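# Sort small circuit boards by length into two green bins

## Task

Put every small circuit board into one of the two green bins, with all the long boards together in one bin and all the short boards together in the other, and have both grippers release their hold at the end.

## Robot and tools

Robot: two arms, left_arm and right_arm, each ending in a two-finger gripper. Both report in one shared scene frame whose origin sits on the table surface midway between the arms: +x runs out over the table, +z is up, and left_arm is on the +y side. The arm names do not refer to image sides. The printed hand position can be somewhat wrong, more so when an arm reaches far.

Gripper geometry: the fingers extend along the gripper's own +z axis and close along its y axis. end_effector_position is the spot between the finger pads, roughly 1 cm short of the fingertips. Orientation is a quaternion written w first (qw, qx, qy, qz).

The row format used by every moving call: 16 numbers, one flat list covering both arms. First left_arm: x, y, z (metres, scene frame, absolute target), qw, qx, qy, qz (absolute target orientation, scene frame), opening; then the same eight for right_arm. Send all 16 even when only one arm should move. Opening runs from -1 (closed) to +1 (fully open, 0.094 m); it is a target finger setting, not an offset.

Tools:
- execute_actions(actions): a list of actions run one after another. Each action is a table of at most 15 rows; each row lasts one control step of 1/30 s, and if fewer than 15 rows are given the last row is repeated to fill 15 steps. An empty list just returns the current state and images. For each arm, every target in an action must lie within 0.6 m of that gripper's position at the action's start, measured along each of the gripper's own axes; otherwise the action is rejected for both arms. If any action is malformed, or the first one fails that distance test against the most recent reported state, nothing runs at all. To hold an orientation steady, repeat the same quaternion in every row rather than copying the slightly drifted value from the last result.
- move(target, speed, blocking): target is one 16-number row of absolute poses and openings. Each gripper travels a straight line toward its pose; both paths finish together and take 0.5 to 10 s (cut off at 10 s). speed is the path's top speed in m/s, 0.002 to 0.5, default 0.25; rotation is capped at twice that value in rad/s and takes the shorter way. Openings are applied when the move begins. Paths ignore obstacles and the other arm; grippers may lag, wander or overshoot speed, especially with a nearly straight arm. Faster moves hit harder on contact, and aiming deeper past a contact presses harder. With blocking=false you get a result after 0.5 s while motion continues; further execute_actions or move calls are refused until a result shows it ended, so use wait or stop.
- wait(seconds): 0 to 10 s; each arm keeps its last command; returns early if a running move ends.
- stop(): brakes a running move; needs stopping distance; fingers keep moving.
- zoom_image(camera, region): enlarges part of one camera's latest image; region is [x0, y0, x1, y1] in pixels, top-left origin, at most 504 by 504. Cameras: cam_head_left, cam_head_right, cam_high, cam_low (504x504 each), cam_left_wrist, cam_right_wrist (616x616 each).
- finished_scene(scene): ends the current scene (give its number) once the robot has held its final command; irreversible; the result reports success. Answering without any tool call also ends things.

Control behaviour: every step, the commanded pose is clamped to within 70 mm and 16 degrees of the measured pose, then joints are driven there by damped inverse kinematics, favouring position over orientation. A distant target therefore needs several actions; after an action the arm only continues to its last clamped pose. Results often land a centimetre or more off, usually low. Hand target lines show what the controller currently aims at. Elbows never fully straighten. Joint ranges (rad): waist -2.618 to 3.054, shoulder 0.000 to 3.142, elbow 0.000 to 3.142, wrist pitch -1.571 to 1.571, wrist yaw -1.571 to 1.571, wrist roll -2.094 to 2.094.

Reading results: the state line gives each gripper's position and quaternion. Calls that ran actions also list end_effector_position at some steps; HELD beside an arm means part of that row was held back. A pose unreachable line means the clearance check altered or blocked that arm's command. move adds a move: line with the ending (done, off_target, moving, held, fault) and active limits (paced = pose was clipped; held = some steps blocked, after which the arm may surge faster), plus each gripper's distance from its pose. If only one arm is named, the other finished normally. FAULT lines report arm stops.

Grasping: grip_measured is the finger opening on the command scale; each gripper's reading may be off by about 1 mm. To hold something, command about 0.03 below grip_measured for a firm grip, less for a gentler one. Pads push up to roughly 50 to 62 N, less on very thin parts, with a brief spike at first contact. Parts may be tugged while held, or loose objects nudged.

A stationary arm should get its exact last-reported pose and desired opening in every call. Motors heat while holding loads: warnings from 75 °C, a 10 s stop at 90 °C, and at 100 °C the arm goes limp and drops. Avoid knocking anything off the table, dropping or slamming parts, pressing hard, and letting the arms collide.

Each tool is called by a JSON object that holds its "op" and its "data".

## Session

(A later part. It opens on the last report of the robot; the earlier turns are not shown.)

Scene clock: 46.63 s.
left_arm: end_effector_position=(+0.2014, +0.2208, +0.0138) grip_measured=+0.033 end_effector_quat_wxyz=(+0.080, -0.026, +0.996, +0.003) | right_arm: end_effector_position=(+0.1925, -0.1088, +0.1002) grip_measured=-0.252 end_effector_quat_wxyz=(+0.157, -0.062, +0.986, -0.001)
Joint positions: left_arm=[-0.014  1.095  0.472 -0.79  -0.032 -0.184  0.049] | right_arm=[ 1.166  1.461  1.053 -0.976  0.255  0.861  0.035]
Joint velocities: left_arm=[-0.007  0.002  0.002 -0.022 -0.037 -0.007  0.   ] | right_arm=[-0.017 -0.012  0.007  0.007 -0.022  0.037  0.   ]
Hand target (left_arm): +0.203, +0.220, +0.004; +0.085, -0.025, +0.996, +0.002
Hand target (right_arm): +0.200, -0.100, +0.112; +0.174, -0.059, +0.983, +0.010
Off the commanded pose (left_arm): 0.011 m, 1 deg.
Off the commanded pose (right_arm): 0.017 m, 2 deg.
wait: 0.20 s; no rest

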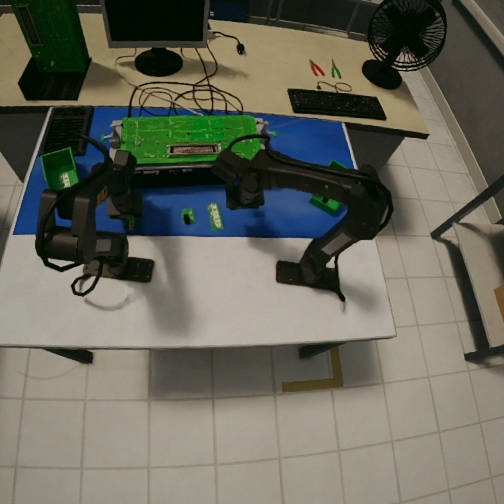

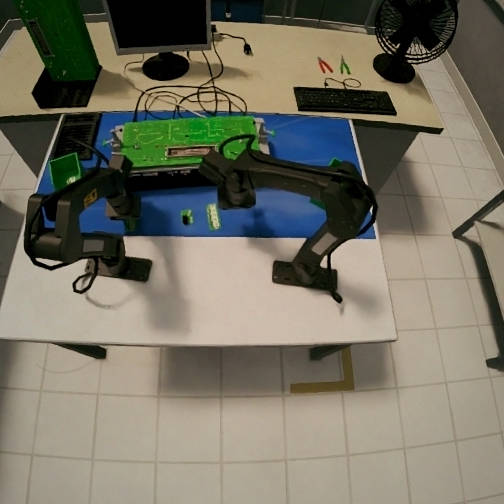

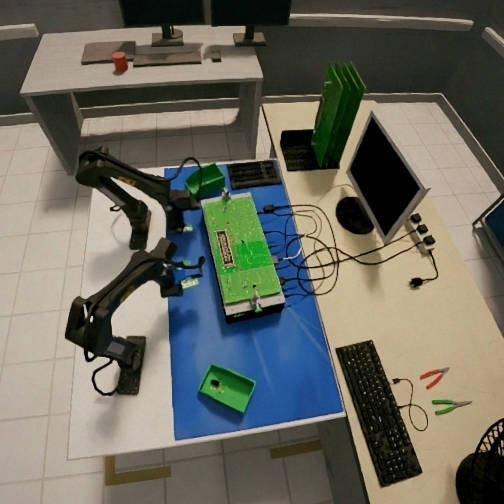

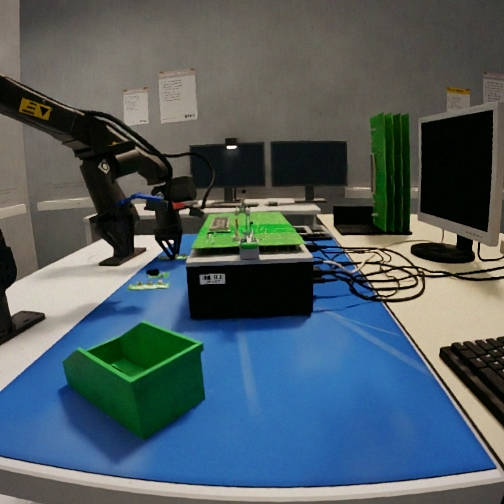

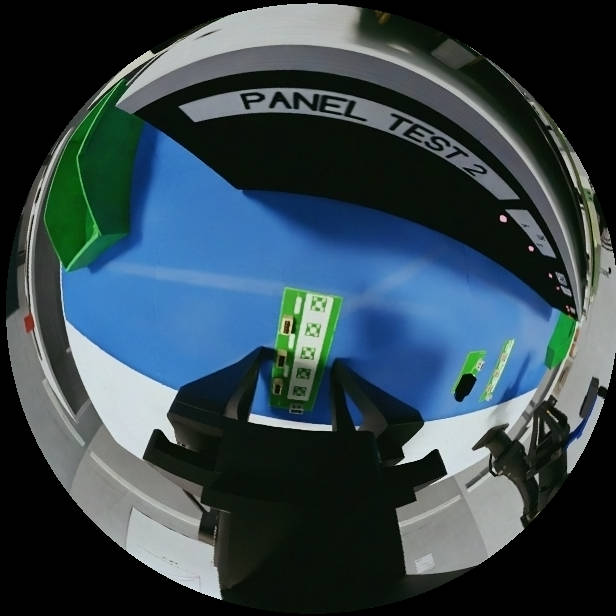

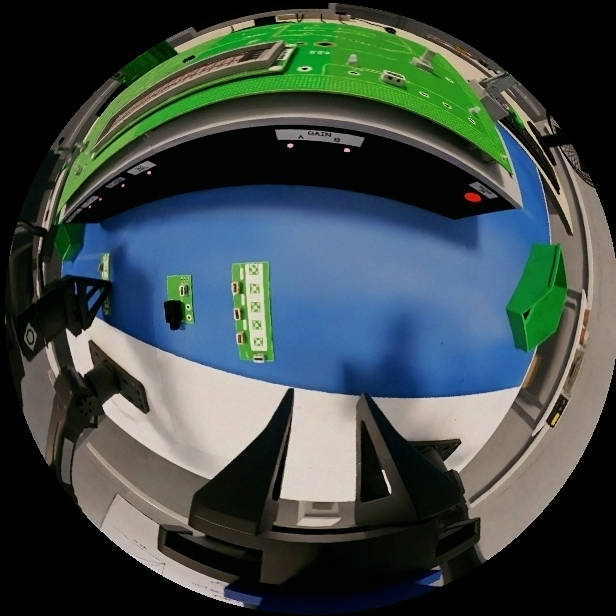

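{"op": "execute_actions", "data": {"actions": [[
[0.204,0.220,0.004,0.0849,-0.0249,0.9961,0.0021,-0.03,0.2,-0.1,0.112,0.1738,-0.0591,0.9829,0.0104,-0.25],
[0.204,0.220,0.004,0.0849,-0.0249,0.9961,0.0021,-0.09,0.2,-0.1,0.112,0.1738,-0.0591,0.9829,0.0104,-0.25],
[0.204,0.220,0.004,0.0849,-0.0249,0.9961,0.0021,-0.145,0.2,-0.1,0.112,0.1738,-0.0591,0.9829,0.0104,-0.25],
[0.204,0.220,0.004,0.0849,-0.0249,0.9961,0.0021,-0.195,0.2,-0.1,0.112,0.1738,-0.0591,0.9829,0.0104,-0.25],
[0.204,0.220,0.004,0.0849,-0.0249,0.9961,0.0021,-0.24,0.2,-0.1,0.112,0.1738,-0.0591,0.9829,0.0104,-0.25],
[0.204,0.220,0.004,0.0849,-0.0249,0.9961,0.0021,-0.275,0.2,-0.1,0.112,0.1738,-0.0591,0.9829,0.0104,-0.25],
[0.204,0.220,0.004,0.0849,-0.0249,0.9961,0.0021,-0.305,0.2,-0.1,0.112,0.1738,-0.0591,0.9829,0.0104,-0.25],
[0.204,0.220,0.004,0.0849,-0.0249,0.9961,0.0021,-0.328,0.2,-0.1,0.112,0.1738,-0.0591,0.9829,0.0104,-0.25],
[0.204,0.220,0.004,0.0849,-0.0249,0.9961,0.0021,-0.345,0.2,-0.1,0.112,0.1738,-0.0591,0.9829,0.0104,-0.25],
[0.204,0.220,0.004,0.0849,-0.0249,0.9961,0.0021,-0.358,0.2,-0.1,0.112,0.1738,-0.0591,0.9829,0.0104,-0.25],
[0.204,0.220,0.006,0.0849,-0.0249,0.9961,0.0021,-0.368,0.2,-0.1,0.112,0.1738,-0.0591,0.9829,0.0104,-0.25],
[0.204,0.220,0.009,0.0849,-0.0249,0.9961,0.0021,-0.375,0.2,-0.1,0.112,0.1738,-0.0591,0.9829,0.0104,-0.25],
[0.204,0.220,0.0125,0.0849,-0.0249,0.9961,0.0021,-0.375,0.2,-0.1,0.112,0.1738,-0.0591,0.9829,0.0104,-0.25],
[0.204,0.220,0.0152,0.0849,-0.0249,0.9961,0.0021,-0.375,0.2,-0.1,0.112,0.1738,-0.0591,0.9829,0.0104,-0.25],
[0.204,0.220,0.0189,0.0849,-0.0249,0.9961,0.0021,-0.375,0.2,-0.1,0.112,0.1738,-0.0591,0.9829,0.0104,-0.25]
],[
[0.204,0.220,0.0238,0.0849,-0.0249,0.9961,0.0021,-0.375,0.2,-0.1,0.112,0.1738,-0.0591,0.9829,0.0104,-0.25],
[0.204,0.220,0.0296,0.0849,-0.0249,0.9961,0.0021,-0.375,0.2,-0.1,0.112,0.1738,-0.0591,0.9829,0.0104,-0.25],
[0.204,0.220,0.0364,0.0849,-0.0249,0.9961,0.0021,-0.375,0.2,-0.1,0.112,0.1738,-0.0591,0.9829,0.0104,-0.25],
[0.2041,0.2209,0.0439,0.0849,-0.0253,0.9961,0.0022,-0.375,0.2,-0.1,0.112,0.1738,-0.0591,0.9829,0.0104,-0.25],
[0.2043,0.2234,0.0518,0.0849,-0.0266,0.996,0.0023,-0.375,0.2,-0.1,0.112,0.1738,-0.0591,0.9829,0.0104,-0.25],
[0.2046,0.2274,0.06,0.0849,-0.0287,0.996,0.0024,-0.375,0.2,-0.1,0.112,0.1738,-0.0591,0.9829,0.0104,-0.25],
[0.2051,0.2328,0.0685,0.0849,-0.0315,0.9959,0.0027,-0.375,0.2,-0.1,0.112,0.1738,-0.0591,0.9829,0.0104,-0.25],
[0.2058,0.2394,0.077,0.0848,-0.0349,0.9958,0.003,-0.375,0.2,-0.1,0.112,0.1738,-0.0591,0.9829,0.0104,-0.25],
[0.2068,0.2471,0.0852,0.0848,-0.0389,0.9956,0.0033,-0.375,0.2,-0.1,0.112,0.1738,-0.0591,0.9829,0.0104,-0.25],
[0.2081,0.2557,0.0931,0.0848,-0.0435,0.9954,0.0037,-0.375,0.2,-0.0995,0.1118,0.1738,-0.0591,0.9829,0.0104,-0.25],
[0.2097,0.2651,0.1006,0.0848,-0.0486,0.9952,0.0041,-0.375,0.2,-0.0981,0.1113,0.1738,-0.0591,0.9829,0.0104,-0.25],
[0.2117,0.2751,0.1074,0.0848,-0.0542,0.9949,0.0046,-0.375,0.2,-0.0959,0.1105,0.1738,-0.0591,0.9829,0.0104,-0.25],
[0.2141,0.2856,0.1132,0.0847,-0.0601,0.9946,0.0051,-0.375,0.2,-0.0928,0.1094,0.1738,-0.0591,0.9829,0.0104,-0.25],
[0.217,0.2965,0.1181,0.0847,-0.0664,0.9942,0.0057,-0.375,0.2,-0.089,0.108,0.1738,-0.0591,0.9829,0.0104,-0.25],
[0.2203,0.3076,0.1218,0.0847,-0.073,0.9937,0.0062,-0.375,0.2,-0.0846,0.1064,0.1738,-0.0591,0.9829,0.0104,-0.25]
],[
[0.2241,0.3188,0.1242,0.0846,-0.0797,0.9932,0.0068,-0.375,0.1997,-0.0796,0.1046,0.1738,-0.0591,0.9829,0.0104,-0.25],
[0.2283,0.3299,0.125,0.0846,-0.0866,0.9926,0.0074,-0.375,0.1997,-0.074,0.1025,0.1738,-0.0591,0.9829,0.0104,-0.25],
[0.2331,0.341,0.125,0.0845,-0.0936,0.992,0.008,-0.375,0.1996,-0.068,0.1003,0.1738,-0.0591,0.9829,0.0104,-0.25],
[0.2383,0.3518,0.125,0.0845,-0.1008,0.9913,0.0086,-0.375,0.1995,-0.0616,0.098,0.1738,-0.0591,0.9829,0.0104,-0.25],
[0.2438,0.3622,0.125,0.0844,-0.1078,0.9905,0.0092,-0.375,0.1994,-0.0549,0.0955,0.1738,-0.0591,0.9829,0.0104,-0.25],
[0.2498,0.3723,0.125,0.0843,-0.1148,0.9898,0.0098,-0.375,0.1993,-0.0479,0.093,0.1738,-0.0591,0.9829,0.0104,-0.25],
[0.256,0.3819,0.125,0.0843,-0.1217,0.9889,0.0104,-0.375,0.1992,-0.0407,0.0904,0.1738,-0.0591,0.9829,0.0104,-0.25],
[0.2625,0.391,0.125,0.0842,-0.1284,0.9881,0.0109,-0.375,0.1991,-0.0334,0.0877,0.1738,-0.0591,0.9829,0.0104,-0.25],
[0.2691,0.3995,0.125,0.0841,-0.1349,0.9872,0.0115,-0.375,0.199,-0.026,0.085,0.1738,-0.0591,0.9829,0.0104,-0.25],
[0.2758,0.4074,0.125,0.084,-0.1411,0.9864,0.012,-0.375,0.1989,-0.0186,0.0823,0.1738,-0.0591,0.9829,0.0104,-0.25],
[0.2824,0.4146,0.125,0.084,-0.147,0.9855,0.0125,-0.375,0.1988,-0.0113,0.0796,0.1738,-0.0591,0.9829,0.0104,-0.25],
[0.2888,0.4211,0.125,0.0839,-0.1525,0.9847,0.013,-0.375,0.1987,-0.0041,0.077,0.1738,-0.0591,0.9829,0.0104,-0.25],
[0.2949,0.427,0.125,0.0838,-0.1576,0.9839,0.0134,-0.375,0.1986,0.0029,0.0745,0.1738,-0.0591,0.9829,0.0104,-0.25],
[0.3006,0.4322,0.125,0.0838,-0.1621,0.9831,0.0138,-0.375,0.1985,0.0096,0.072,0.1738,-0.0591,0.9829,0.0104,-0.25],
[0.3058,0.4366,0.125,0.0837,-0.1661,0.9825,0.0142,-0.375,0.1984,0.016,0.0697,0.1738,-0.0591,0.9829,0.0104,-0.25]
],[
[0.3102,0.4402,0.125,0.0837,-0.1695,0.9819,0.0144,-0.375,0.1983,0.022,0.0675,0.1738,-0.0591,0.9829,0.0104,-0.25],
[0.3139,0.4432,0.1245,0.0836,-0.1722,0.9814,0.0147,-0.375,0.1983,0.0276,0.0654,0.1738,-0.0591,0.9829,0.0104,-0.25],
[0.3167,0.4453,0.123,0.0836,-0.1743,0.981,0.0148,-0.375,0.1982,0.0326,0.0636,0.1738,-0.0591,0.9829,0.0104,-0.25],
[0.3184,0.4465,0.1207,0.0836,-0.1755,0.9808,0.015,-0.375,0.1981,0.037,0.062,0.1738,-0.0591,0.9829,0.0104,-0.25],
[0.319,0.447,0.1177,0.0836,-0.176,0.9808,0.015,-0.375,0.1981,0.0408,0.0606,0.1738,-0.0591,0.9829,0.0104,-0.25],
[0.319,0.447,0.1139,0.0836,-0.176,0.9808,0.015,-0.375,0.198,0.0439,0.0595,0.1738,-0.0591,0.9829,0.0104,-0.25],
[0.319,0.447,0.1095,0.0836,-0.176,0.9808,0.015,-0.375,0.198,0.0461,0.0587,0.1738,-0.0591,0.9829,0.0104,-0.25],
[0.319,0.447,0.1046,0.0836,-0.176,0.9808,0.015,-0.375,0.198,0.0475,0.0582,0.1738,-0.0591,0.9829,0.0104,-0.25],
[0.319,0.447,0.0993,0.0836,-0.176,0.9808,0.015,-0.375,0.198,0.048,0.058,0.1738,-0.0591,0.9829,0.0104,-0.25],
[0.319,0.447,0.0937,0.0836,-0.176,0.9808,0.015,-0.375,0.198,0.048,0.057,0.1738,-0.0591,0.9829,0.0104,-0.25],
[0.319,0.447,0.0878,0.0836,-0.176,0.9808,0.015,-0.375,0.198,0.048,0.056,0.1738,-0.0591,0.9829,0.0104,-0.25],
[0.319,0.447,0.0817,0.0836,-0.176,0.9808,0.015,-0.375,0.198,0.048,0.055,0.1738,-0.0591,0.9829,0.0104,-0.25],
[0.319,0.447,0.0755,0.0836,-0.176,0.9808,0.015,-0.375,0.198,0.048,0.054,0.1738,-0.0591,0.9829,0.0104,-0.25],
[0.319,0.447,0.0693,0.0836,-0.176,0.9808,0.015,-0.375,0.198,0.048,0.053,0.1738,-0.0591,0.9829,0.0104,-0.25],
[0.319,0.447,0.0632,0.0836,-0.176,0.9808,0.015,-0.375,0.198,0.048,0.052,0.1738,-0.0591,0.9829,0.0104,-0.25]
],[
[0.319,0.447,0.0573,0.0836,-0.176,0.9808,0.015,-0.375,0.198,0.048,0.051,0.1738,-0.0591,0.9829,0.0104,-0.25],
[0.319,0.447,0.052,0.0836,-0.176,0.9808,0.015,-0.375,0.198,0.048,0.050,0.1738,-0.0591,0.9829,0.0104,-0.25],
[0.319,0.447,0.0473,0.0836,-0.176,0.9808,0.015,-0.375,0.198,0.048,0.049,0.1738,-0.0591,0.9829,0.0104,-0.25],
[0.319,0.447,0.043,0.0836,-0.176,0.9808,0.015,-0.375,0.198,0.048,0.048,0.1738,-0.0591,0.9829,0.0104,-0.25],
[0.319,0.447,0.0395,0.0836,-0.176,0.9808,0.015,-0.375,0.198,0.048,0.047,0.1738,-0.0591,0.9829,0.0104,-0.25],
[0.319,0.447,0.0365,0.0836,-0.176,0.9808,0.015,-0.375,0.198,0.048,0.046,0.1738,-0.0591,0.9829,0.0104,-0.25],
[0.319,0.447,0.034,0.0836,-0.176,0.9808,0.015,-0.375,0.198,0.048,0.045,0.1738,-0.0591,0.9829,0.0104,-0.25],
[0.319,0.447,0.032,0.0836,-0.176,0.9808,0.015,-0.375,0.198,0.048,0.045,0.1738,-0.0591,0.9829,0.0104,-0.25],
[0.319,0.447,0.0305,0.0836,-0.176,0.9808,0.015,-0.375,0.198,0.048,0.045,0.1738,-0.0591,0.9829,0.0104,-0.25],
[0.319,0.447,0.029,0.0836,-0.176,0.9808,0.015,-0.375,0.198,0.048,0.045,0.1738,-0.0591,0.9829,0.0104,-0.25],
[0.319,0.447,0.028,0.0836,-0.176,0.9808,0.015,-0.375,0.198,0.048,0.045,0.1738,-0.0591,0.9829,0.0104,-0.25],
[0.319,0.447,0.027,0.0836,-0.176,0.9808,0.015,-0.375,0.198,0.048,0.045,0.1738,-0.0591,0.9829,0.0104,-0.25],
[0.319,0.447,0.0265,0.0836,-0.176,0.9808,0.015,-0.375,0.198,0.048,0.045,0.1738,-0.0591,0.9829,0.0104,-0.25]
]]}}

Scene clock: 55.93 s.
left_arm: end_effector_position=(+0.3179, +0.4462, +0.0334) grip_measured=-0.362 end_effector_quat_wxyz=(+0.076, -0.170, +0.982, +0.018) | right_arm: end_effector_position=(+0.1940, +0.0397, +0.0403) grip_measured=-0.252 end_effector_quat_wxyz=(+0.159, -0.063, +0.985, -0.001)
Joint positions: left_arm=[ 0.764  1.817  1.187 -0.788  0.037  0.298  0.03 ] | right_arm=[ 1.369  2.032  1.486 -0.893  0.291  1.068  0.035]
Joint velocities: left_arm=[ 0.007  0.007 -0.012  0.139  0.022 -0.022 -0.001] | right_arm=[-0.007  0.027 -0.007  0.051 -0.007  0.051  0.001]
Hand target (left_arm): +0.319, +0.447, +0.027; +0.083, -0.176, +0.981, +0.015
Hand target (right_arm): +0.198, +0.048, +0.045; +0.174, -0.059, +0.983, +0.010
Off the commanded pose (left_arm): 0.007 m, 1 deg.
Off the commanded pose (right_arm): 0.010 m, 2 deg.
Step readings (end_effector_position; steps 1 to 15: 1st action; 16 to 30: 2nd action; 31 to 45: 3rd action; 46 to 60: 4th action; 61 to 75: 5th action):
0: left_arm (+0.2014, +0.2208, +0.0138) | right_arm (+0.1925, -0.1088, +0.1002)
1: left_arm (+0.2016, +0.2209, +0.0138) | right_arm (+0.1925, -0.1088, +0.1002)
2: left_arm (+0.2021, +0.2209, +0.0139) | right_arm (+0.1925, -0.1088, +0.1002)
4: left_arm (+0.2031, +0.2208, +0.0140) | right_arm (+0.1925, -0.1088, +0.1002)
8: left_arm (+0.2050, +0.2206, +0.0144) | right_arm (+0.1925, -0.1088, +0.1002)
15: left_arm (+0.2052, +0.2207, +0.0140) | right_arm (+0.1925, -0.1088, +0.1002)
16: left_arm (+0.2051, +0.2208, +0.0143) | right_arm (+0.1925, -0.1088, +0.1002)
17: left_arm (+0.2044, +0.2208, +0.0151) | right_arm (+0.1925, -0.1088, +0.1002)
19: left_arm (+0.2025, +0.2211, +0.0197) | right_arm (+0.1925, -0.1088, +0.1002)
23: left_arm (+0.2100, +0.2274, +0.0451) | right_arm (+0.1925, -0.1088, +0.1002)
30: left_arm (+0.2283, +0.2877, +0.1073) | right_arm (+0.1931, -0.1042, +0.0994)
31: left_arm (+0.2297, +0.2998, +0.1148) | right_arm (+0.1928, -0.1010, +0.0986)
32: left_arm (+0.2311, +0.3121, +0.1208) | right_arm (+0.1923, -0.0971, +0.0976)
34: left_arm (+0.2346, +0.3362, +0.1268) | right_arm (+0.1908, -0.0877, +0.0937)
38: left_arm (+0.2449, +0.3752, +0.1227) | right_arm (+0.1882, -0.0643, +0.0828)
45: left_arm (+0.2879, +0.4246, +0.1192) | right_arm (+0.1877, -0.0143, +0.0628)
46: left_arm (+0.2945, +0.4297, +0.1195) | right_arm (+0.1880, -0.0072, +0.0603)
47: left_arm (+0.3005, +0.4342, +0.1198) | right_arm (+0.1884, -0.0001, +0.0579)
49: left_arm (+0.3099, +0.4408, +0.1191) | right_arm (+0.1899, +0.0128, +0.0538)
53: left_arm (+0.3155, +0.4446, +0.1120) | right_arm (+0.1917, +0.0311, +0.0473)
60: left_arm (+0.3148, +0.4440, +0.0864) | right_arm (+0.1921, +0.0356, +0.0437)
61: left_arm (+0.3137, +0.4431, +0.0797) | right_arm (+0.1922, +0.0357, +0.0437)
62: left_arm (+0.3127, +0.4423, +0.0729) | right_arm (+0.1923, +0.0358, +0.0438)
64: left_arm (+0.3108, +0.4408, +0.0595) | right_arm (+0.1926, +0.0364, +0.0439)
68: left_arm (+0.3104, +0.4406, +0.0400) | right_arm (+0.1935, +0.0386, +0.0439)
75: end_effector_position above

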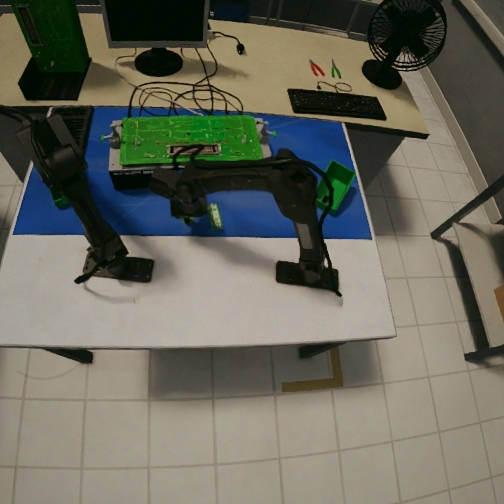

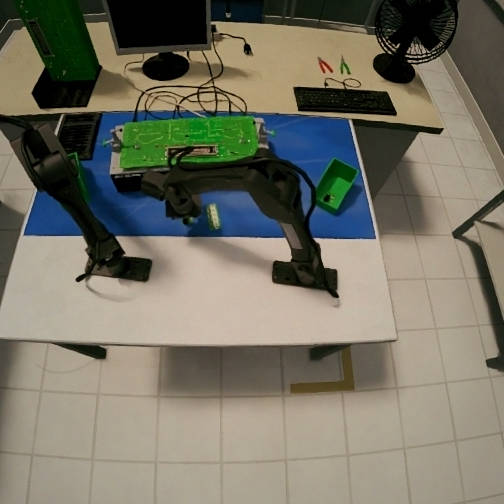

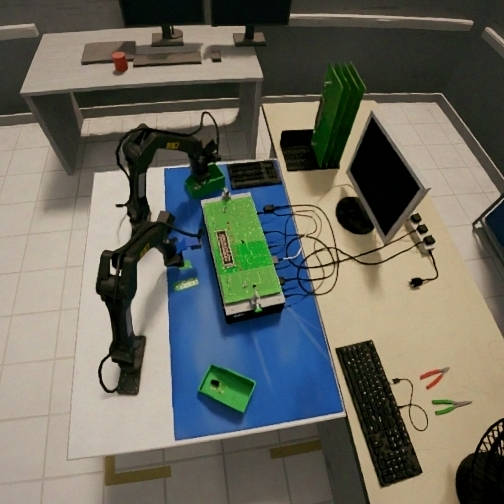

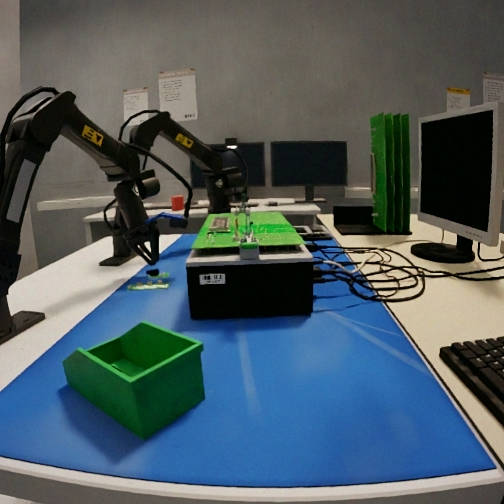

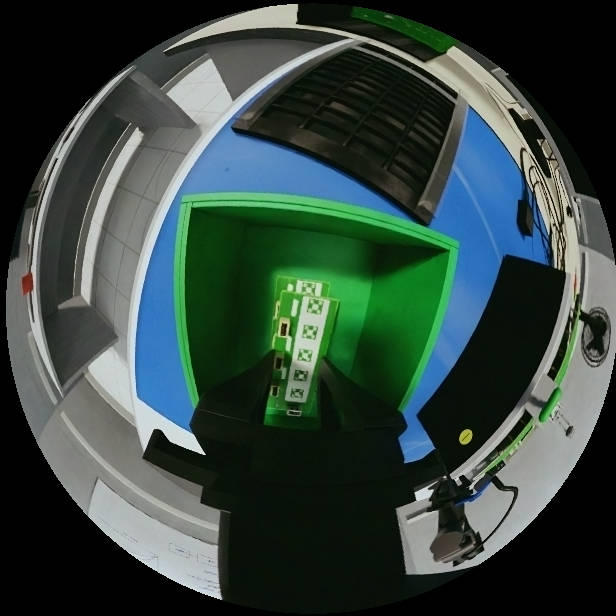

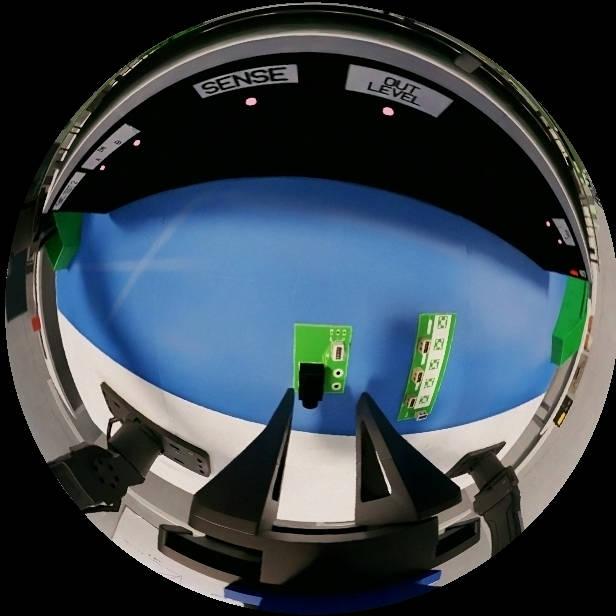

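{"op": "wait", "data": {"seconds": 0}}

{"op": "zoom_image", "data": {"camera": "cam_left_wrist", "region": [230, 260, 390, 420]}}

{"op": "zoom_image", "data": {"camera": "cam_right_wrist", "region": [260, 300, 400, 440]}}

Scene clock: 56.13 s.
left_arm: end_effector_position=(+0.3218, +0.4491, +0.0342) grip_measured=-0.362 end_effector_quat_wxyz=(+0.085, -0.170, +0.982, +0.023) | right_arm: end_effector_position=(+0.1941, +0.0400, +0.0404) grip_measured=-0.252 end_effector_quat_wxyz=(+0.159, -0.063, +0.985, -0.000)
Joint positions: left_arm=[ 0.764  1.817  1.187 -0.768  0.037  0.298  0.03 ] | right_arm=[ 1.369  2.032  1.486 -0.892  0.291  1.068  0.035]
Joint velocities: left_arm=[-0.017 -0.007 -0.007 -0.022  0.007 -0.037 -0.   ] | right_arm=[ 0.007 -0.012 -0.022 -0.037  0.037 -0.051  0.   ]
Hand target (left_arm): +0.319, +0.447, +0.027; +0.083, -0.176, +0.981, +0.015
Hand target (right_arm): +0.198, +0.048, +0.045; +0.174, -0.059, +0.983, +0.010
Off the commanded pose (left_arm): 0.008 m, 1 deg.
Off the commanded pose (right_arm): 0.010 m, 2 deg.

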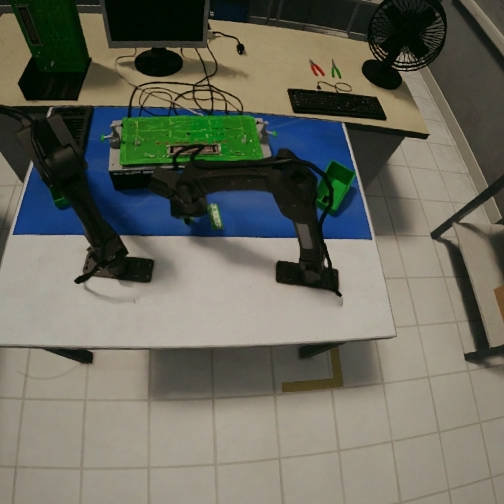

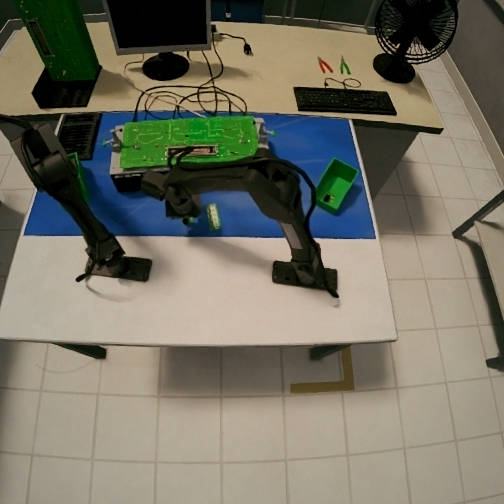

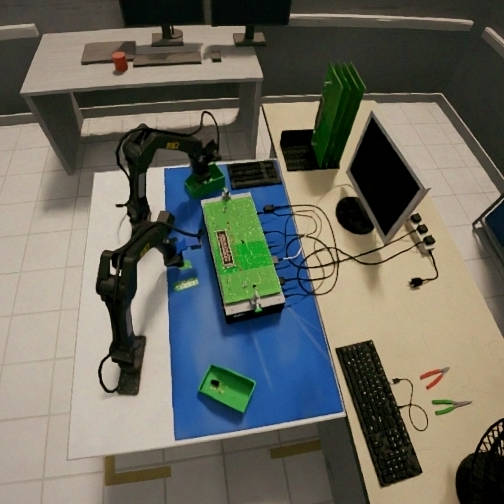

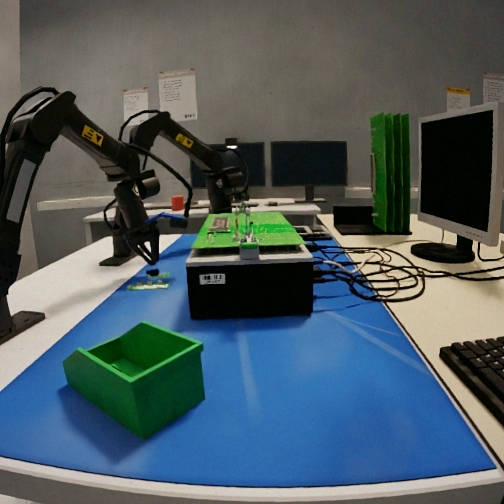

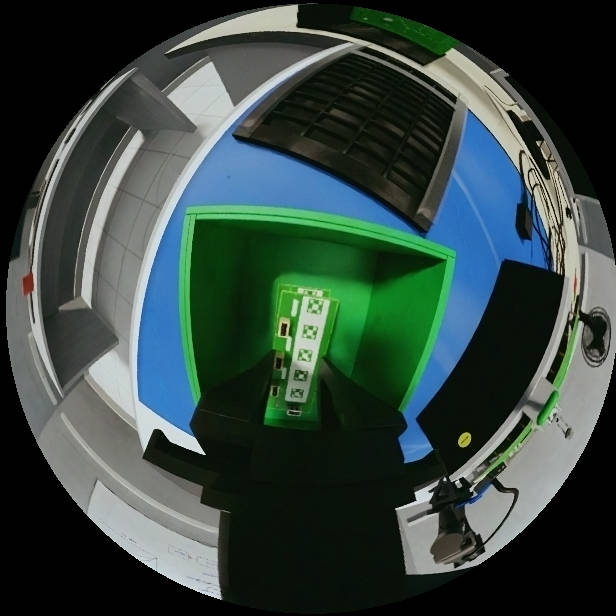

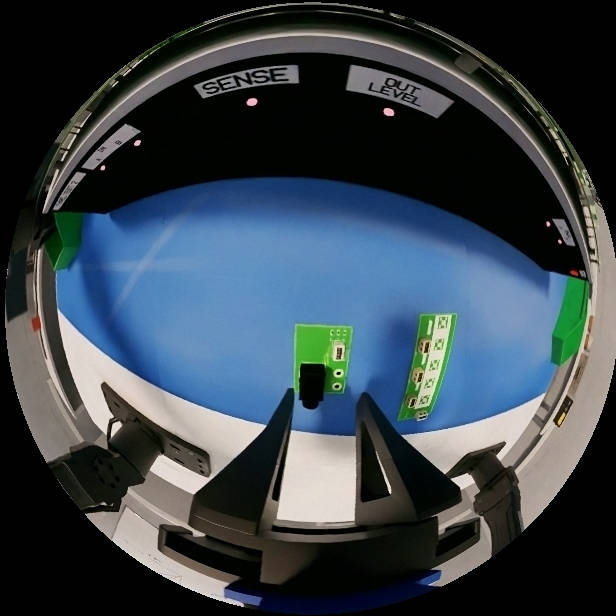

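Region (230, 260, 390, 420) of cam_left_wrist's 616x616 image, scaled by 3.150, with more detail than that image has.

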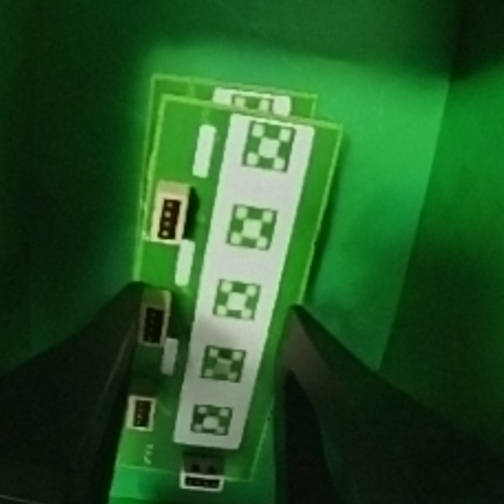

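Region (260, 300, 400, 440) of cam_right_wrist's 616x616 image, scaled by 3.600, with more detail than that image has.

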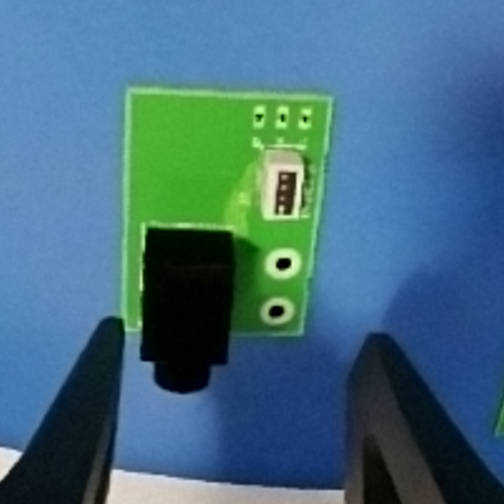

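{"op": "execute_actions", "data": {"actions": [[
[0.3189,0.4474,0.0258,0.0836,-0.176,0.9808,0.015,-0.375,0.1975,0.049,0.0445,0.1738,-0.0591,0.9829,0.0104,-0.25],
[0.3188,0.4478,0.025,0.0836,-0.176,0.9808,0.015,-0.375,0.197,0.0505,0.044,0.1738,-0.0591,0.9829,0.0104,-0.25],
[0.3186,0.4483,0.0243,0.0836,-0.176,0.9808,0.015,-0.375,0.1965,0.052,0.0435,0.1738,-0.0591,0.9829,0.0104,-0.25],
[0.3184,0.4488,0.0236,0.0836,-0.176,0.9808,0.015,-0.375,0.196,0.0535,0.043,0.1738,-0.0591,0.9829,0.0104,-0.25],
[0.3182,0.4493,0.023,0.0836,-0.176,0.9808,0.015,-0.375,0.1955,0.0545,0.042,0.1738,-0.0591,0.9829,0.0104,-0.25],
[0.318,0.4497,0.0225,0.0836,-0.176,0.9808,0.015,-0.375,0.195,0.055,0.041,0.1738,-0.0591,0.9829,0.0104,-0.25],
[0.318,0.450,0.022,0.0836,-0.176,0.9808,0.015,-0.375,0.195,0.055,0.040,0.1738,-0.0591,0.9829,0.0104,-0.25],
[0.318,0.450,0.022,0.0836,-0.176,0.9808,0.015,-0.375,0.195,0.055,0.039,0.1738,-0.0591,0.9829,0.0104,-0.25],
[0.318,0.450,0.022,0.0836,-0.176,0.9808,0.015,-0.375,0.195,0.055,0.038,0.1738,-0.0591,0.9829,0.0104,-0.25],
[0.318,0.450,0.022,0.0836,-0.176,0.9808,0.015,-0.375,0.195,0.055,0.037,0.1738,-0.0591,0.9829,0.0104,-0.25],
[0.318,0.450,0.022,0.0836,-0.176,0.9808,0.015,-0.375,0.195,0.055,0.036,0.1738,-0.0591,0.9829,0.0104,-0.25],
[0.318,0.450,0.022,0.0836,-0.176,0.9808,0.015,-0.375,0.195,0.055,0.035,0.1738,-0.0591,0.9829,0.0104,-0.25],
[0.318,0.450,0.022,0.0836,-0.176,0.9808,0.015,-0.375,0.195,0.055,0.034,0.1738,-0.0591,0.9829,0.0104,-0.25]
]]}}

{"op": "zoom_image", "data": {"camera": "cam_right_wrist", "region": [260, 300, 400, 440]}}

Scene clock: 58.50 s.
left_arm: end_effector_position=(+0.3245, +0.4544, +0.0352) grip_measured=-0.362 end_effector_quat_wxyz=(+0.095, -0.173, +0.980, +0.028) | right_arm: end_effector_position=(+0.1911, +0.0428, +0.0280) grip_measured=-0.252 end_effector_quat_wxyz=(+0.157, -0.063, +0.986, -0.006)
Joint positions: left_arm=[ 0.772  1.817  1.187 -0.746  0.038  0.298  0.03 ] | right_arm=[ 1.379  2.065  1.486 -0.875  0.293  1.08   0.035]
Joint velocities: left_arm=[ 0.012 -0.012  0.007 -0.037 -0.051 -0.037 -0.   ] | right_arm=[ 0.012  0.002  0.012 -0.022 -0.022 -0.051 -0.001]
Hand target (left_arm): +0.318, +0.450, +0.022; +0.083, -0.176, +0.981, +0.015
Hand target (right_arm): +0.195, +0.055, +0.034; +0.174, -0.059, +0.983, +0.010
Off the commanded pose (left_arm): 0.015 m, 2 deg.
Off the commanded pose (right_arm): 0.014 m, 3 deg.
Step readings (end_effector_position):
0: left_arm (+0.3229, +0.4500, +0.0344) | right_arm (+0.1941, +0.0401, +0.0404)
1: left_arm (+0.3229, +0.4500, +0.0344) | right_arm (+0.1941, +0.0401, +0.0404)
2: left_arm (+0.3232, +0.4501, +0.0345) | right_arm (+0.1941, +0.0401, +0.0404)
4: left_arm (+0.3237, +0.4505, +0.0346) | right_arm (+0.1941, +0.0400, +0.0394)
8: left_arm (+0.3243, +0.4527, +0.0349) | right_arm (+0.1918, +0.0401, +0.0331)
15: end_effector_position above

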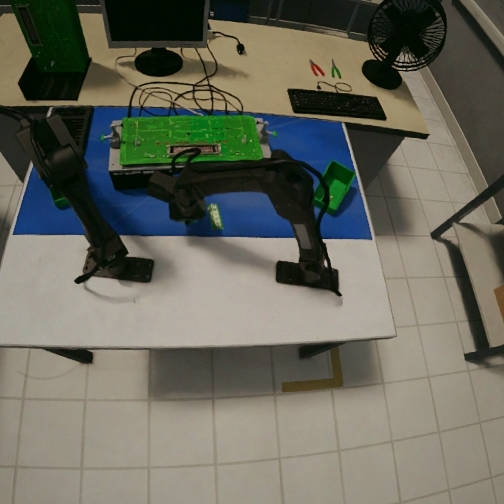

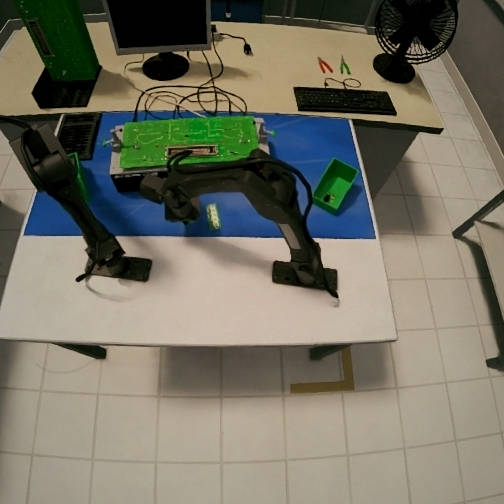

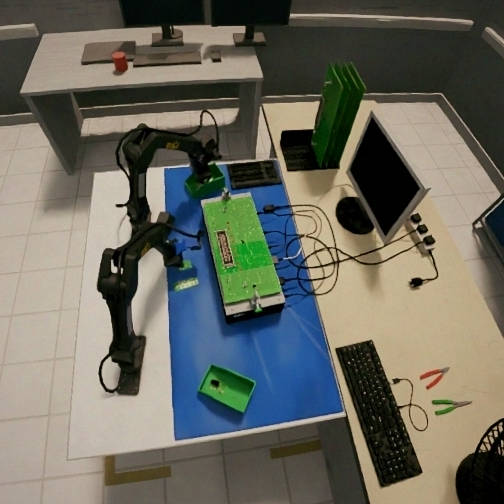

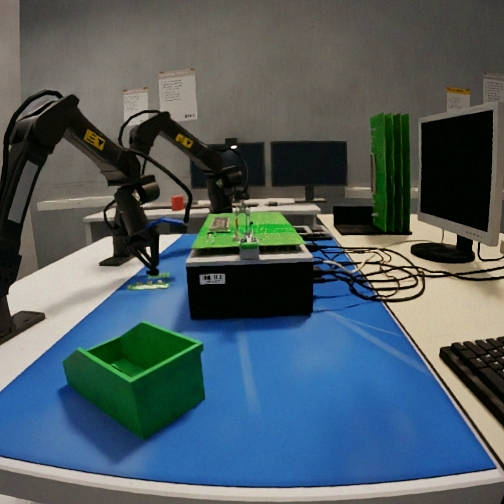

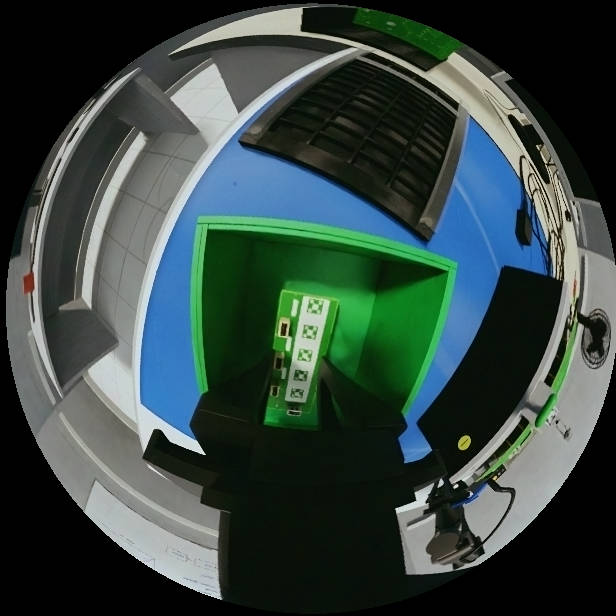

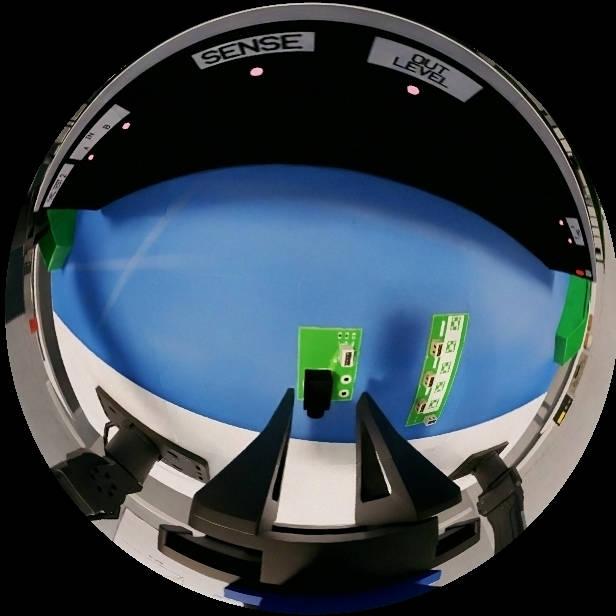

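Region (260, 300, 400, 440) of cam_right_wrist's 616x616 image, scaled by 3.600, with more detail than that image has.

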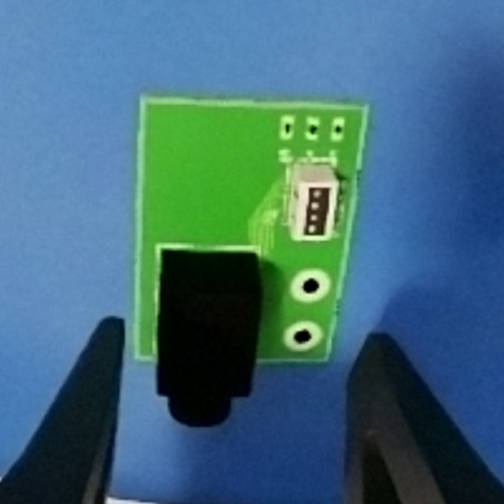

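{"op": "execute_actions", "data": {"actions": []}}

Scene clock: 59.50 s.
left_arm: end_effector_position=(+0.3248, +0.4545, +0.0352) grip_measured=-0.362 end_effector_quat_wxyz=(+0.096, -0.173, +0.980, +0.028) | right_arm: end_effector_position=(+0.1918, +0.0446, +0.0282) grip_measured=-0.252 end_effector_quat_wxyz=(+0.158, -0.062, +0.985, -0.003)
Joint positions: left_arm=[ 0.772  1.817  1.187 -0.745  0.038  0.298  0.03 ] | right_arm=[ 1.379  2.065  1.486 -0.867  0.293  1.081  0.035]
Joint velocities: left_arm=[-0.027 -0.002  0.002 -0.081 -0.037 -0.037 -0.   ] | right_arm=[-0.007  0.002  0.017  0.022  0.022 -0.037 -0.001]
Hand target (left_arm): +0.318, +0.450, +0.022; +0.084, -0.176, +0.981, +0.015
Hand target (right_arm): +0.195, +0.055, +0.034; +0.174, -0.059, +0.983, +0.010
Off the commanded pose (left_arm): 0.016 m, 2 deg.
Off the commanded pose (right_arm): 0.012 m, 2 deg.

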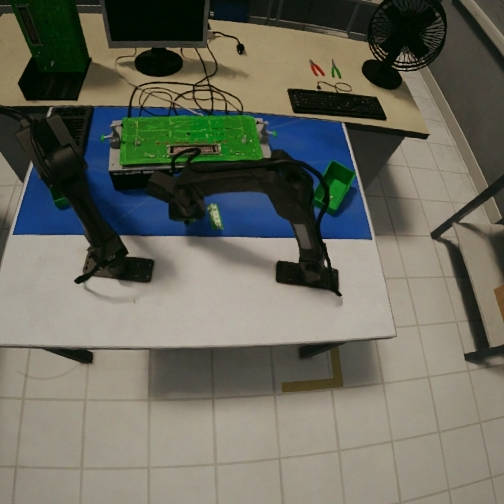

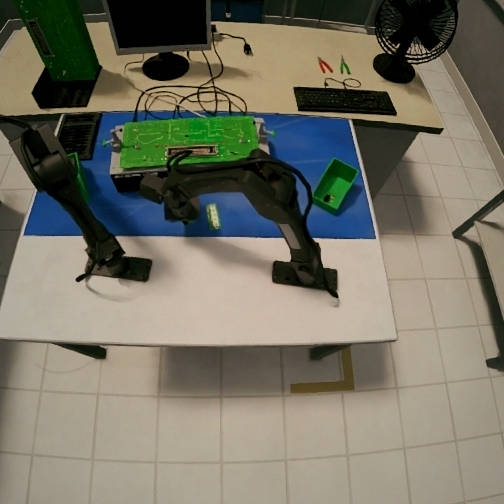

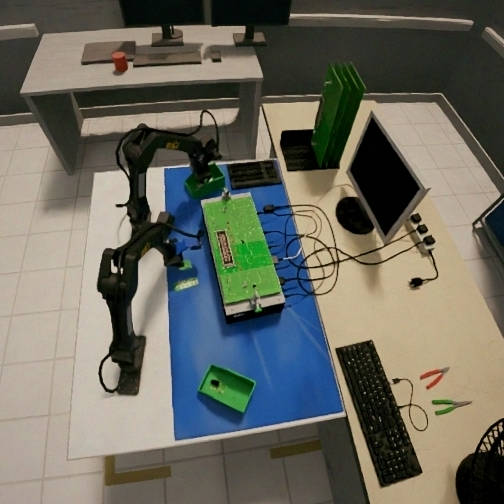

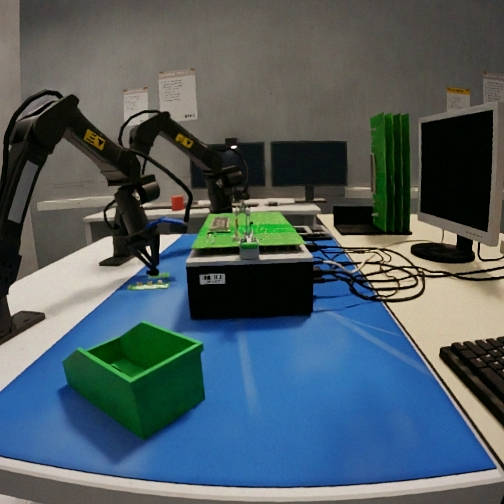

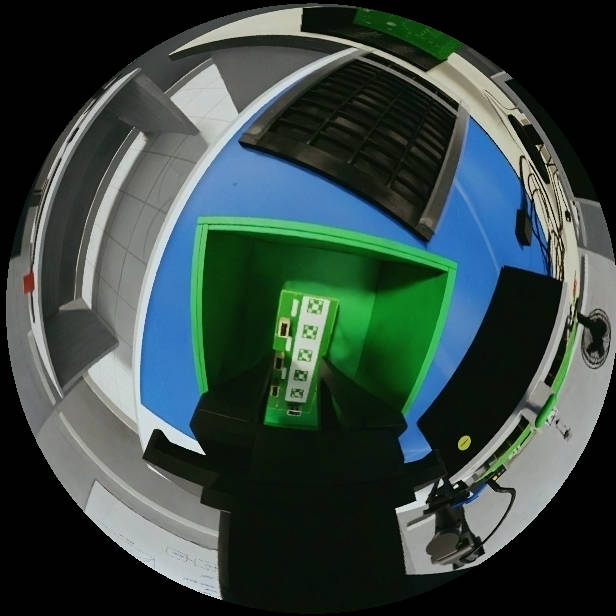

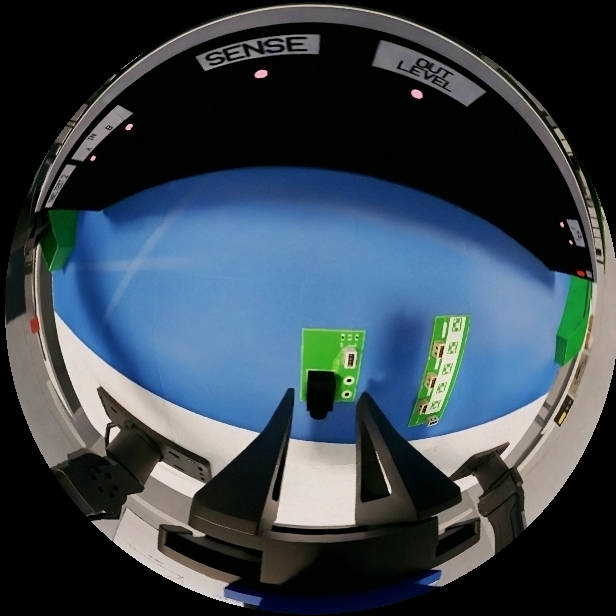

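{"op": "move", "data": {"target": [0.318,0.448,0.018,0.0836,-0.176,0.9808,0.015,-0.375,0.198,0.057,0.023,0.1738,-0.0591,0.9829,0.0104,-0.25], "speed": 0.04}}

Scene clock: 60.60 s.
left_arm: end_effector_position=(+0.3215, +0.4520, +0.0282) grip_measured=-0.362 end_effector_quat_wxyz=(+0.091, -0.173, +0.980, +0.025) | right_arm: end_effector_position=(+0.1934, +0.0499, +0.0189) grip_measured=-0.252 end_effector_quat_wxyz=(+0.159, -0.061, +0.985, +0.001)
Joint positions: left_arm=[ 0.772  1.822  1.166 -0.73   0.038  0.298  0.03 ] | right_arm=[ 1.379  2.091  1.486 -0.834  0.292  1.081  0.035]
Joint velocities: left_arm=[-0.012 -0.017 -0.017 -0.066 -0.022  0.066 -0.001] | right_arm=[-0.002 -0.007  0.012  0.007  0.037 -0.081  0.001]
Hand target (left_arm): +0.318, +0.448, +0.018; +0.083, -0.176, +0.981, +0.015
Hand target (right_arm): +0.198, +0.057, +0.023; +0.174, -0.059, +0.983, +0.010
Off the commanded pose (left_arm): 0.011 m, 1 deg.
Off the commanded pose (right_arm): 0.009 m, 2 deg.
move: off_target (left_arm)

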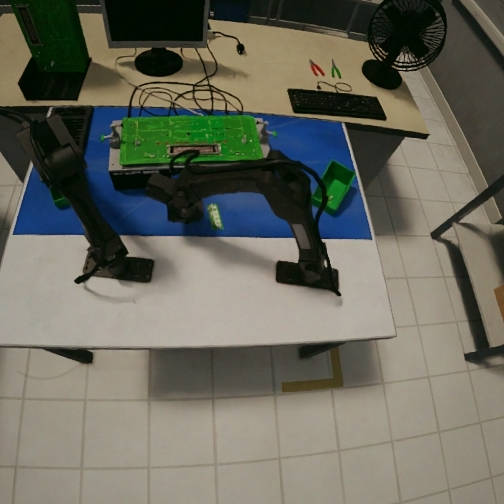

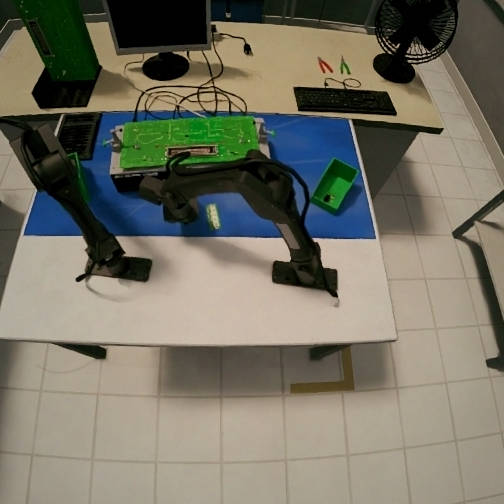

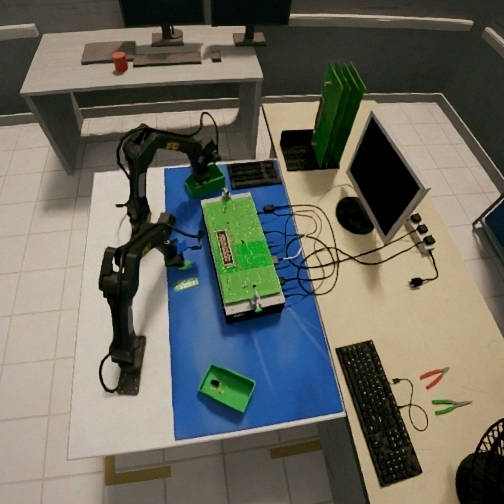

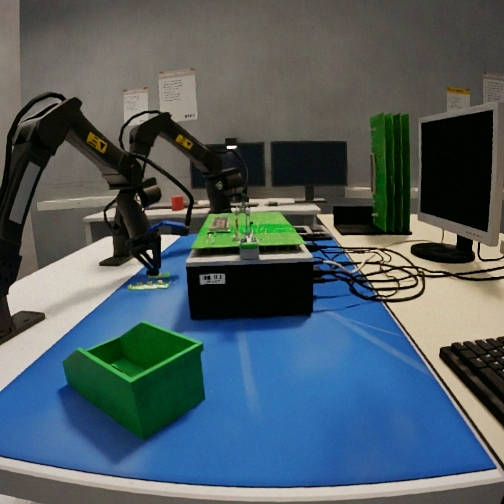

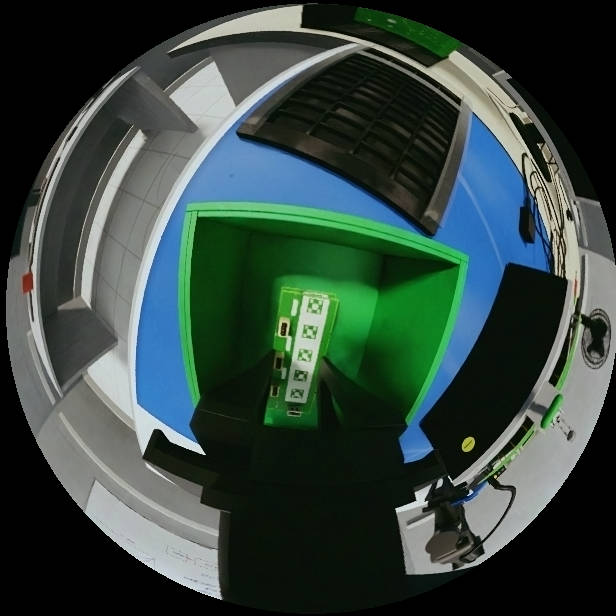

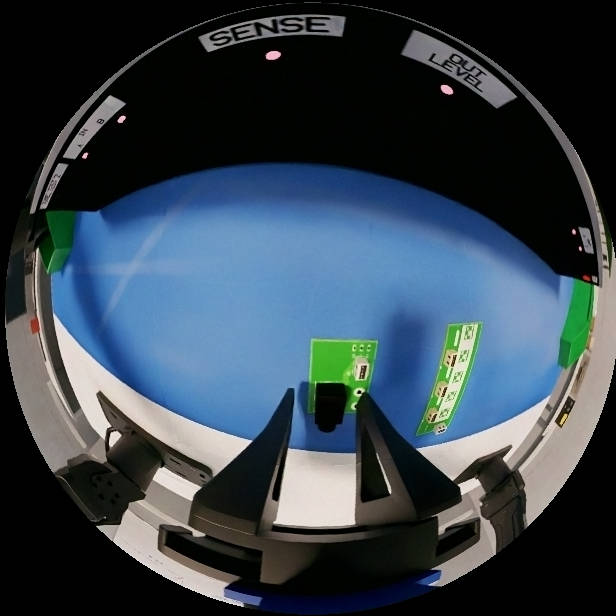

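{"op": "zoom_image", "data": {"camera": "cam_right_wrist", "region": [250, 310, 410, 470]}}

Region (250, 310, 410, 470) of cam_right_wrist's 616x616 image, scaled by 3.150, with more detail than that image has.

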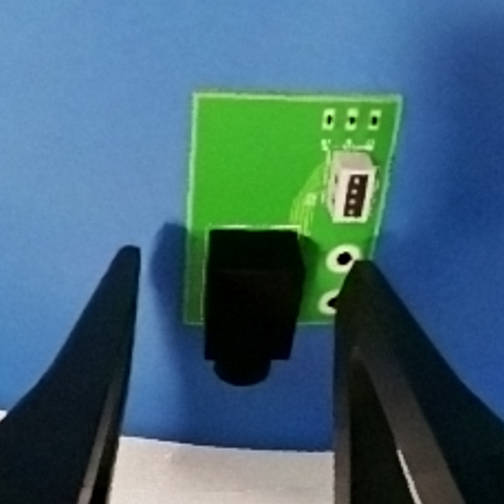

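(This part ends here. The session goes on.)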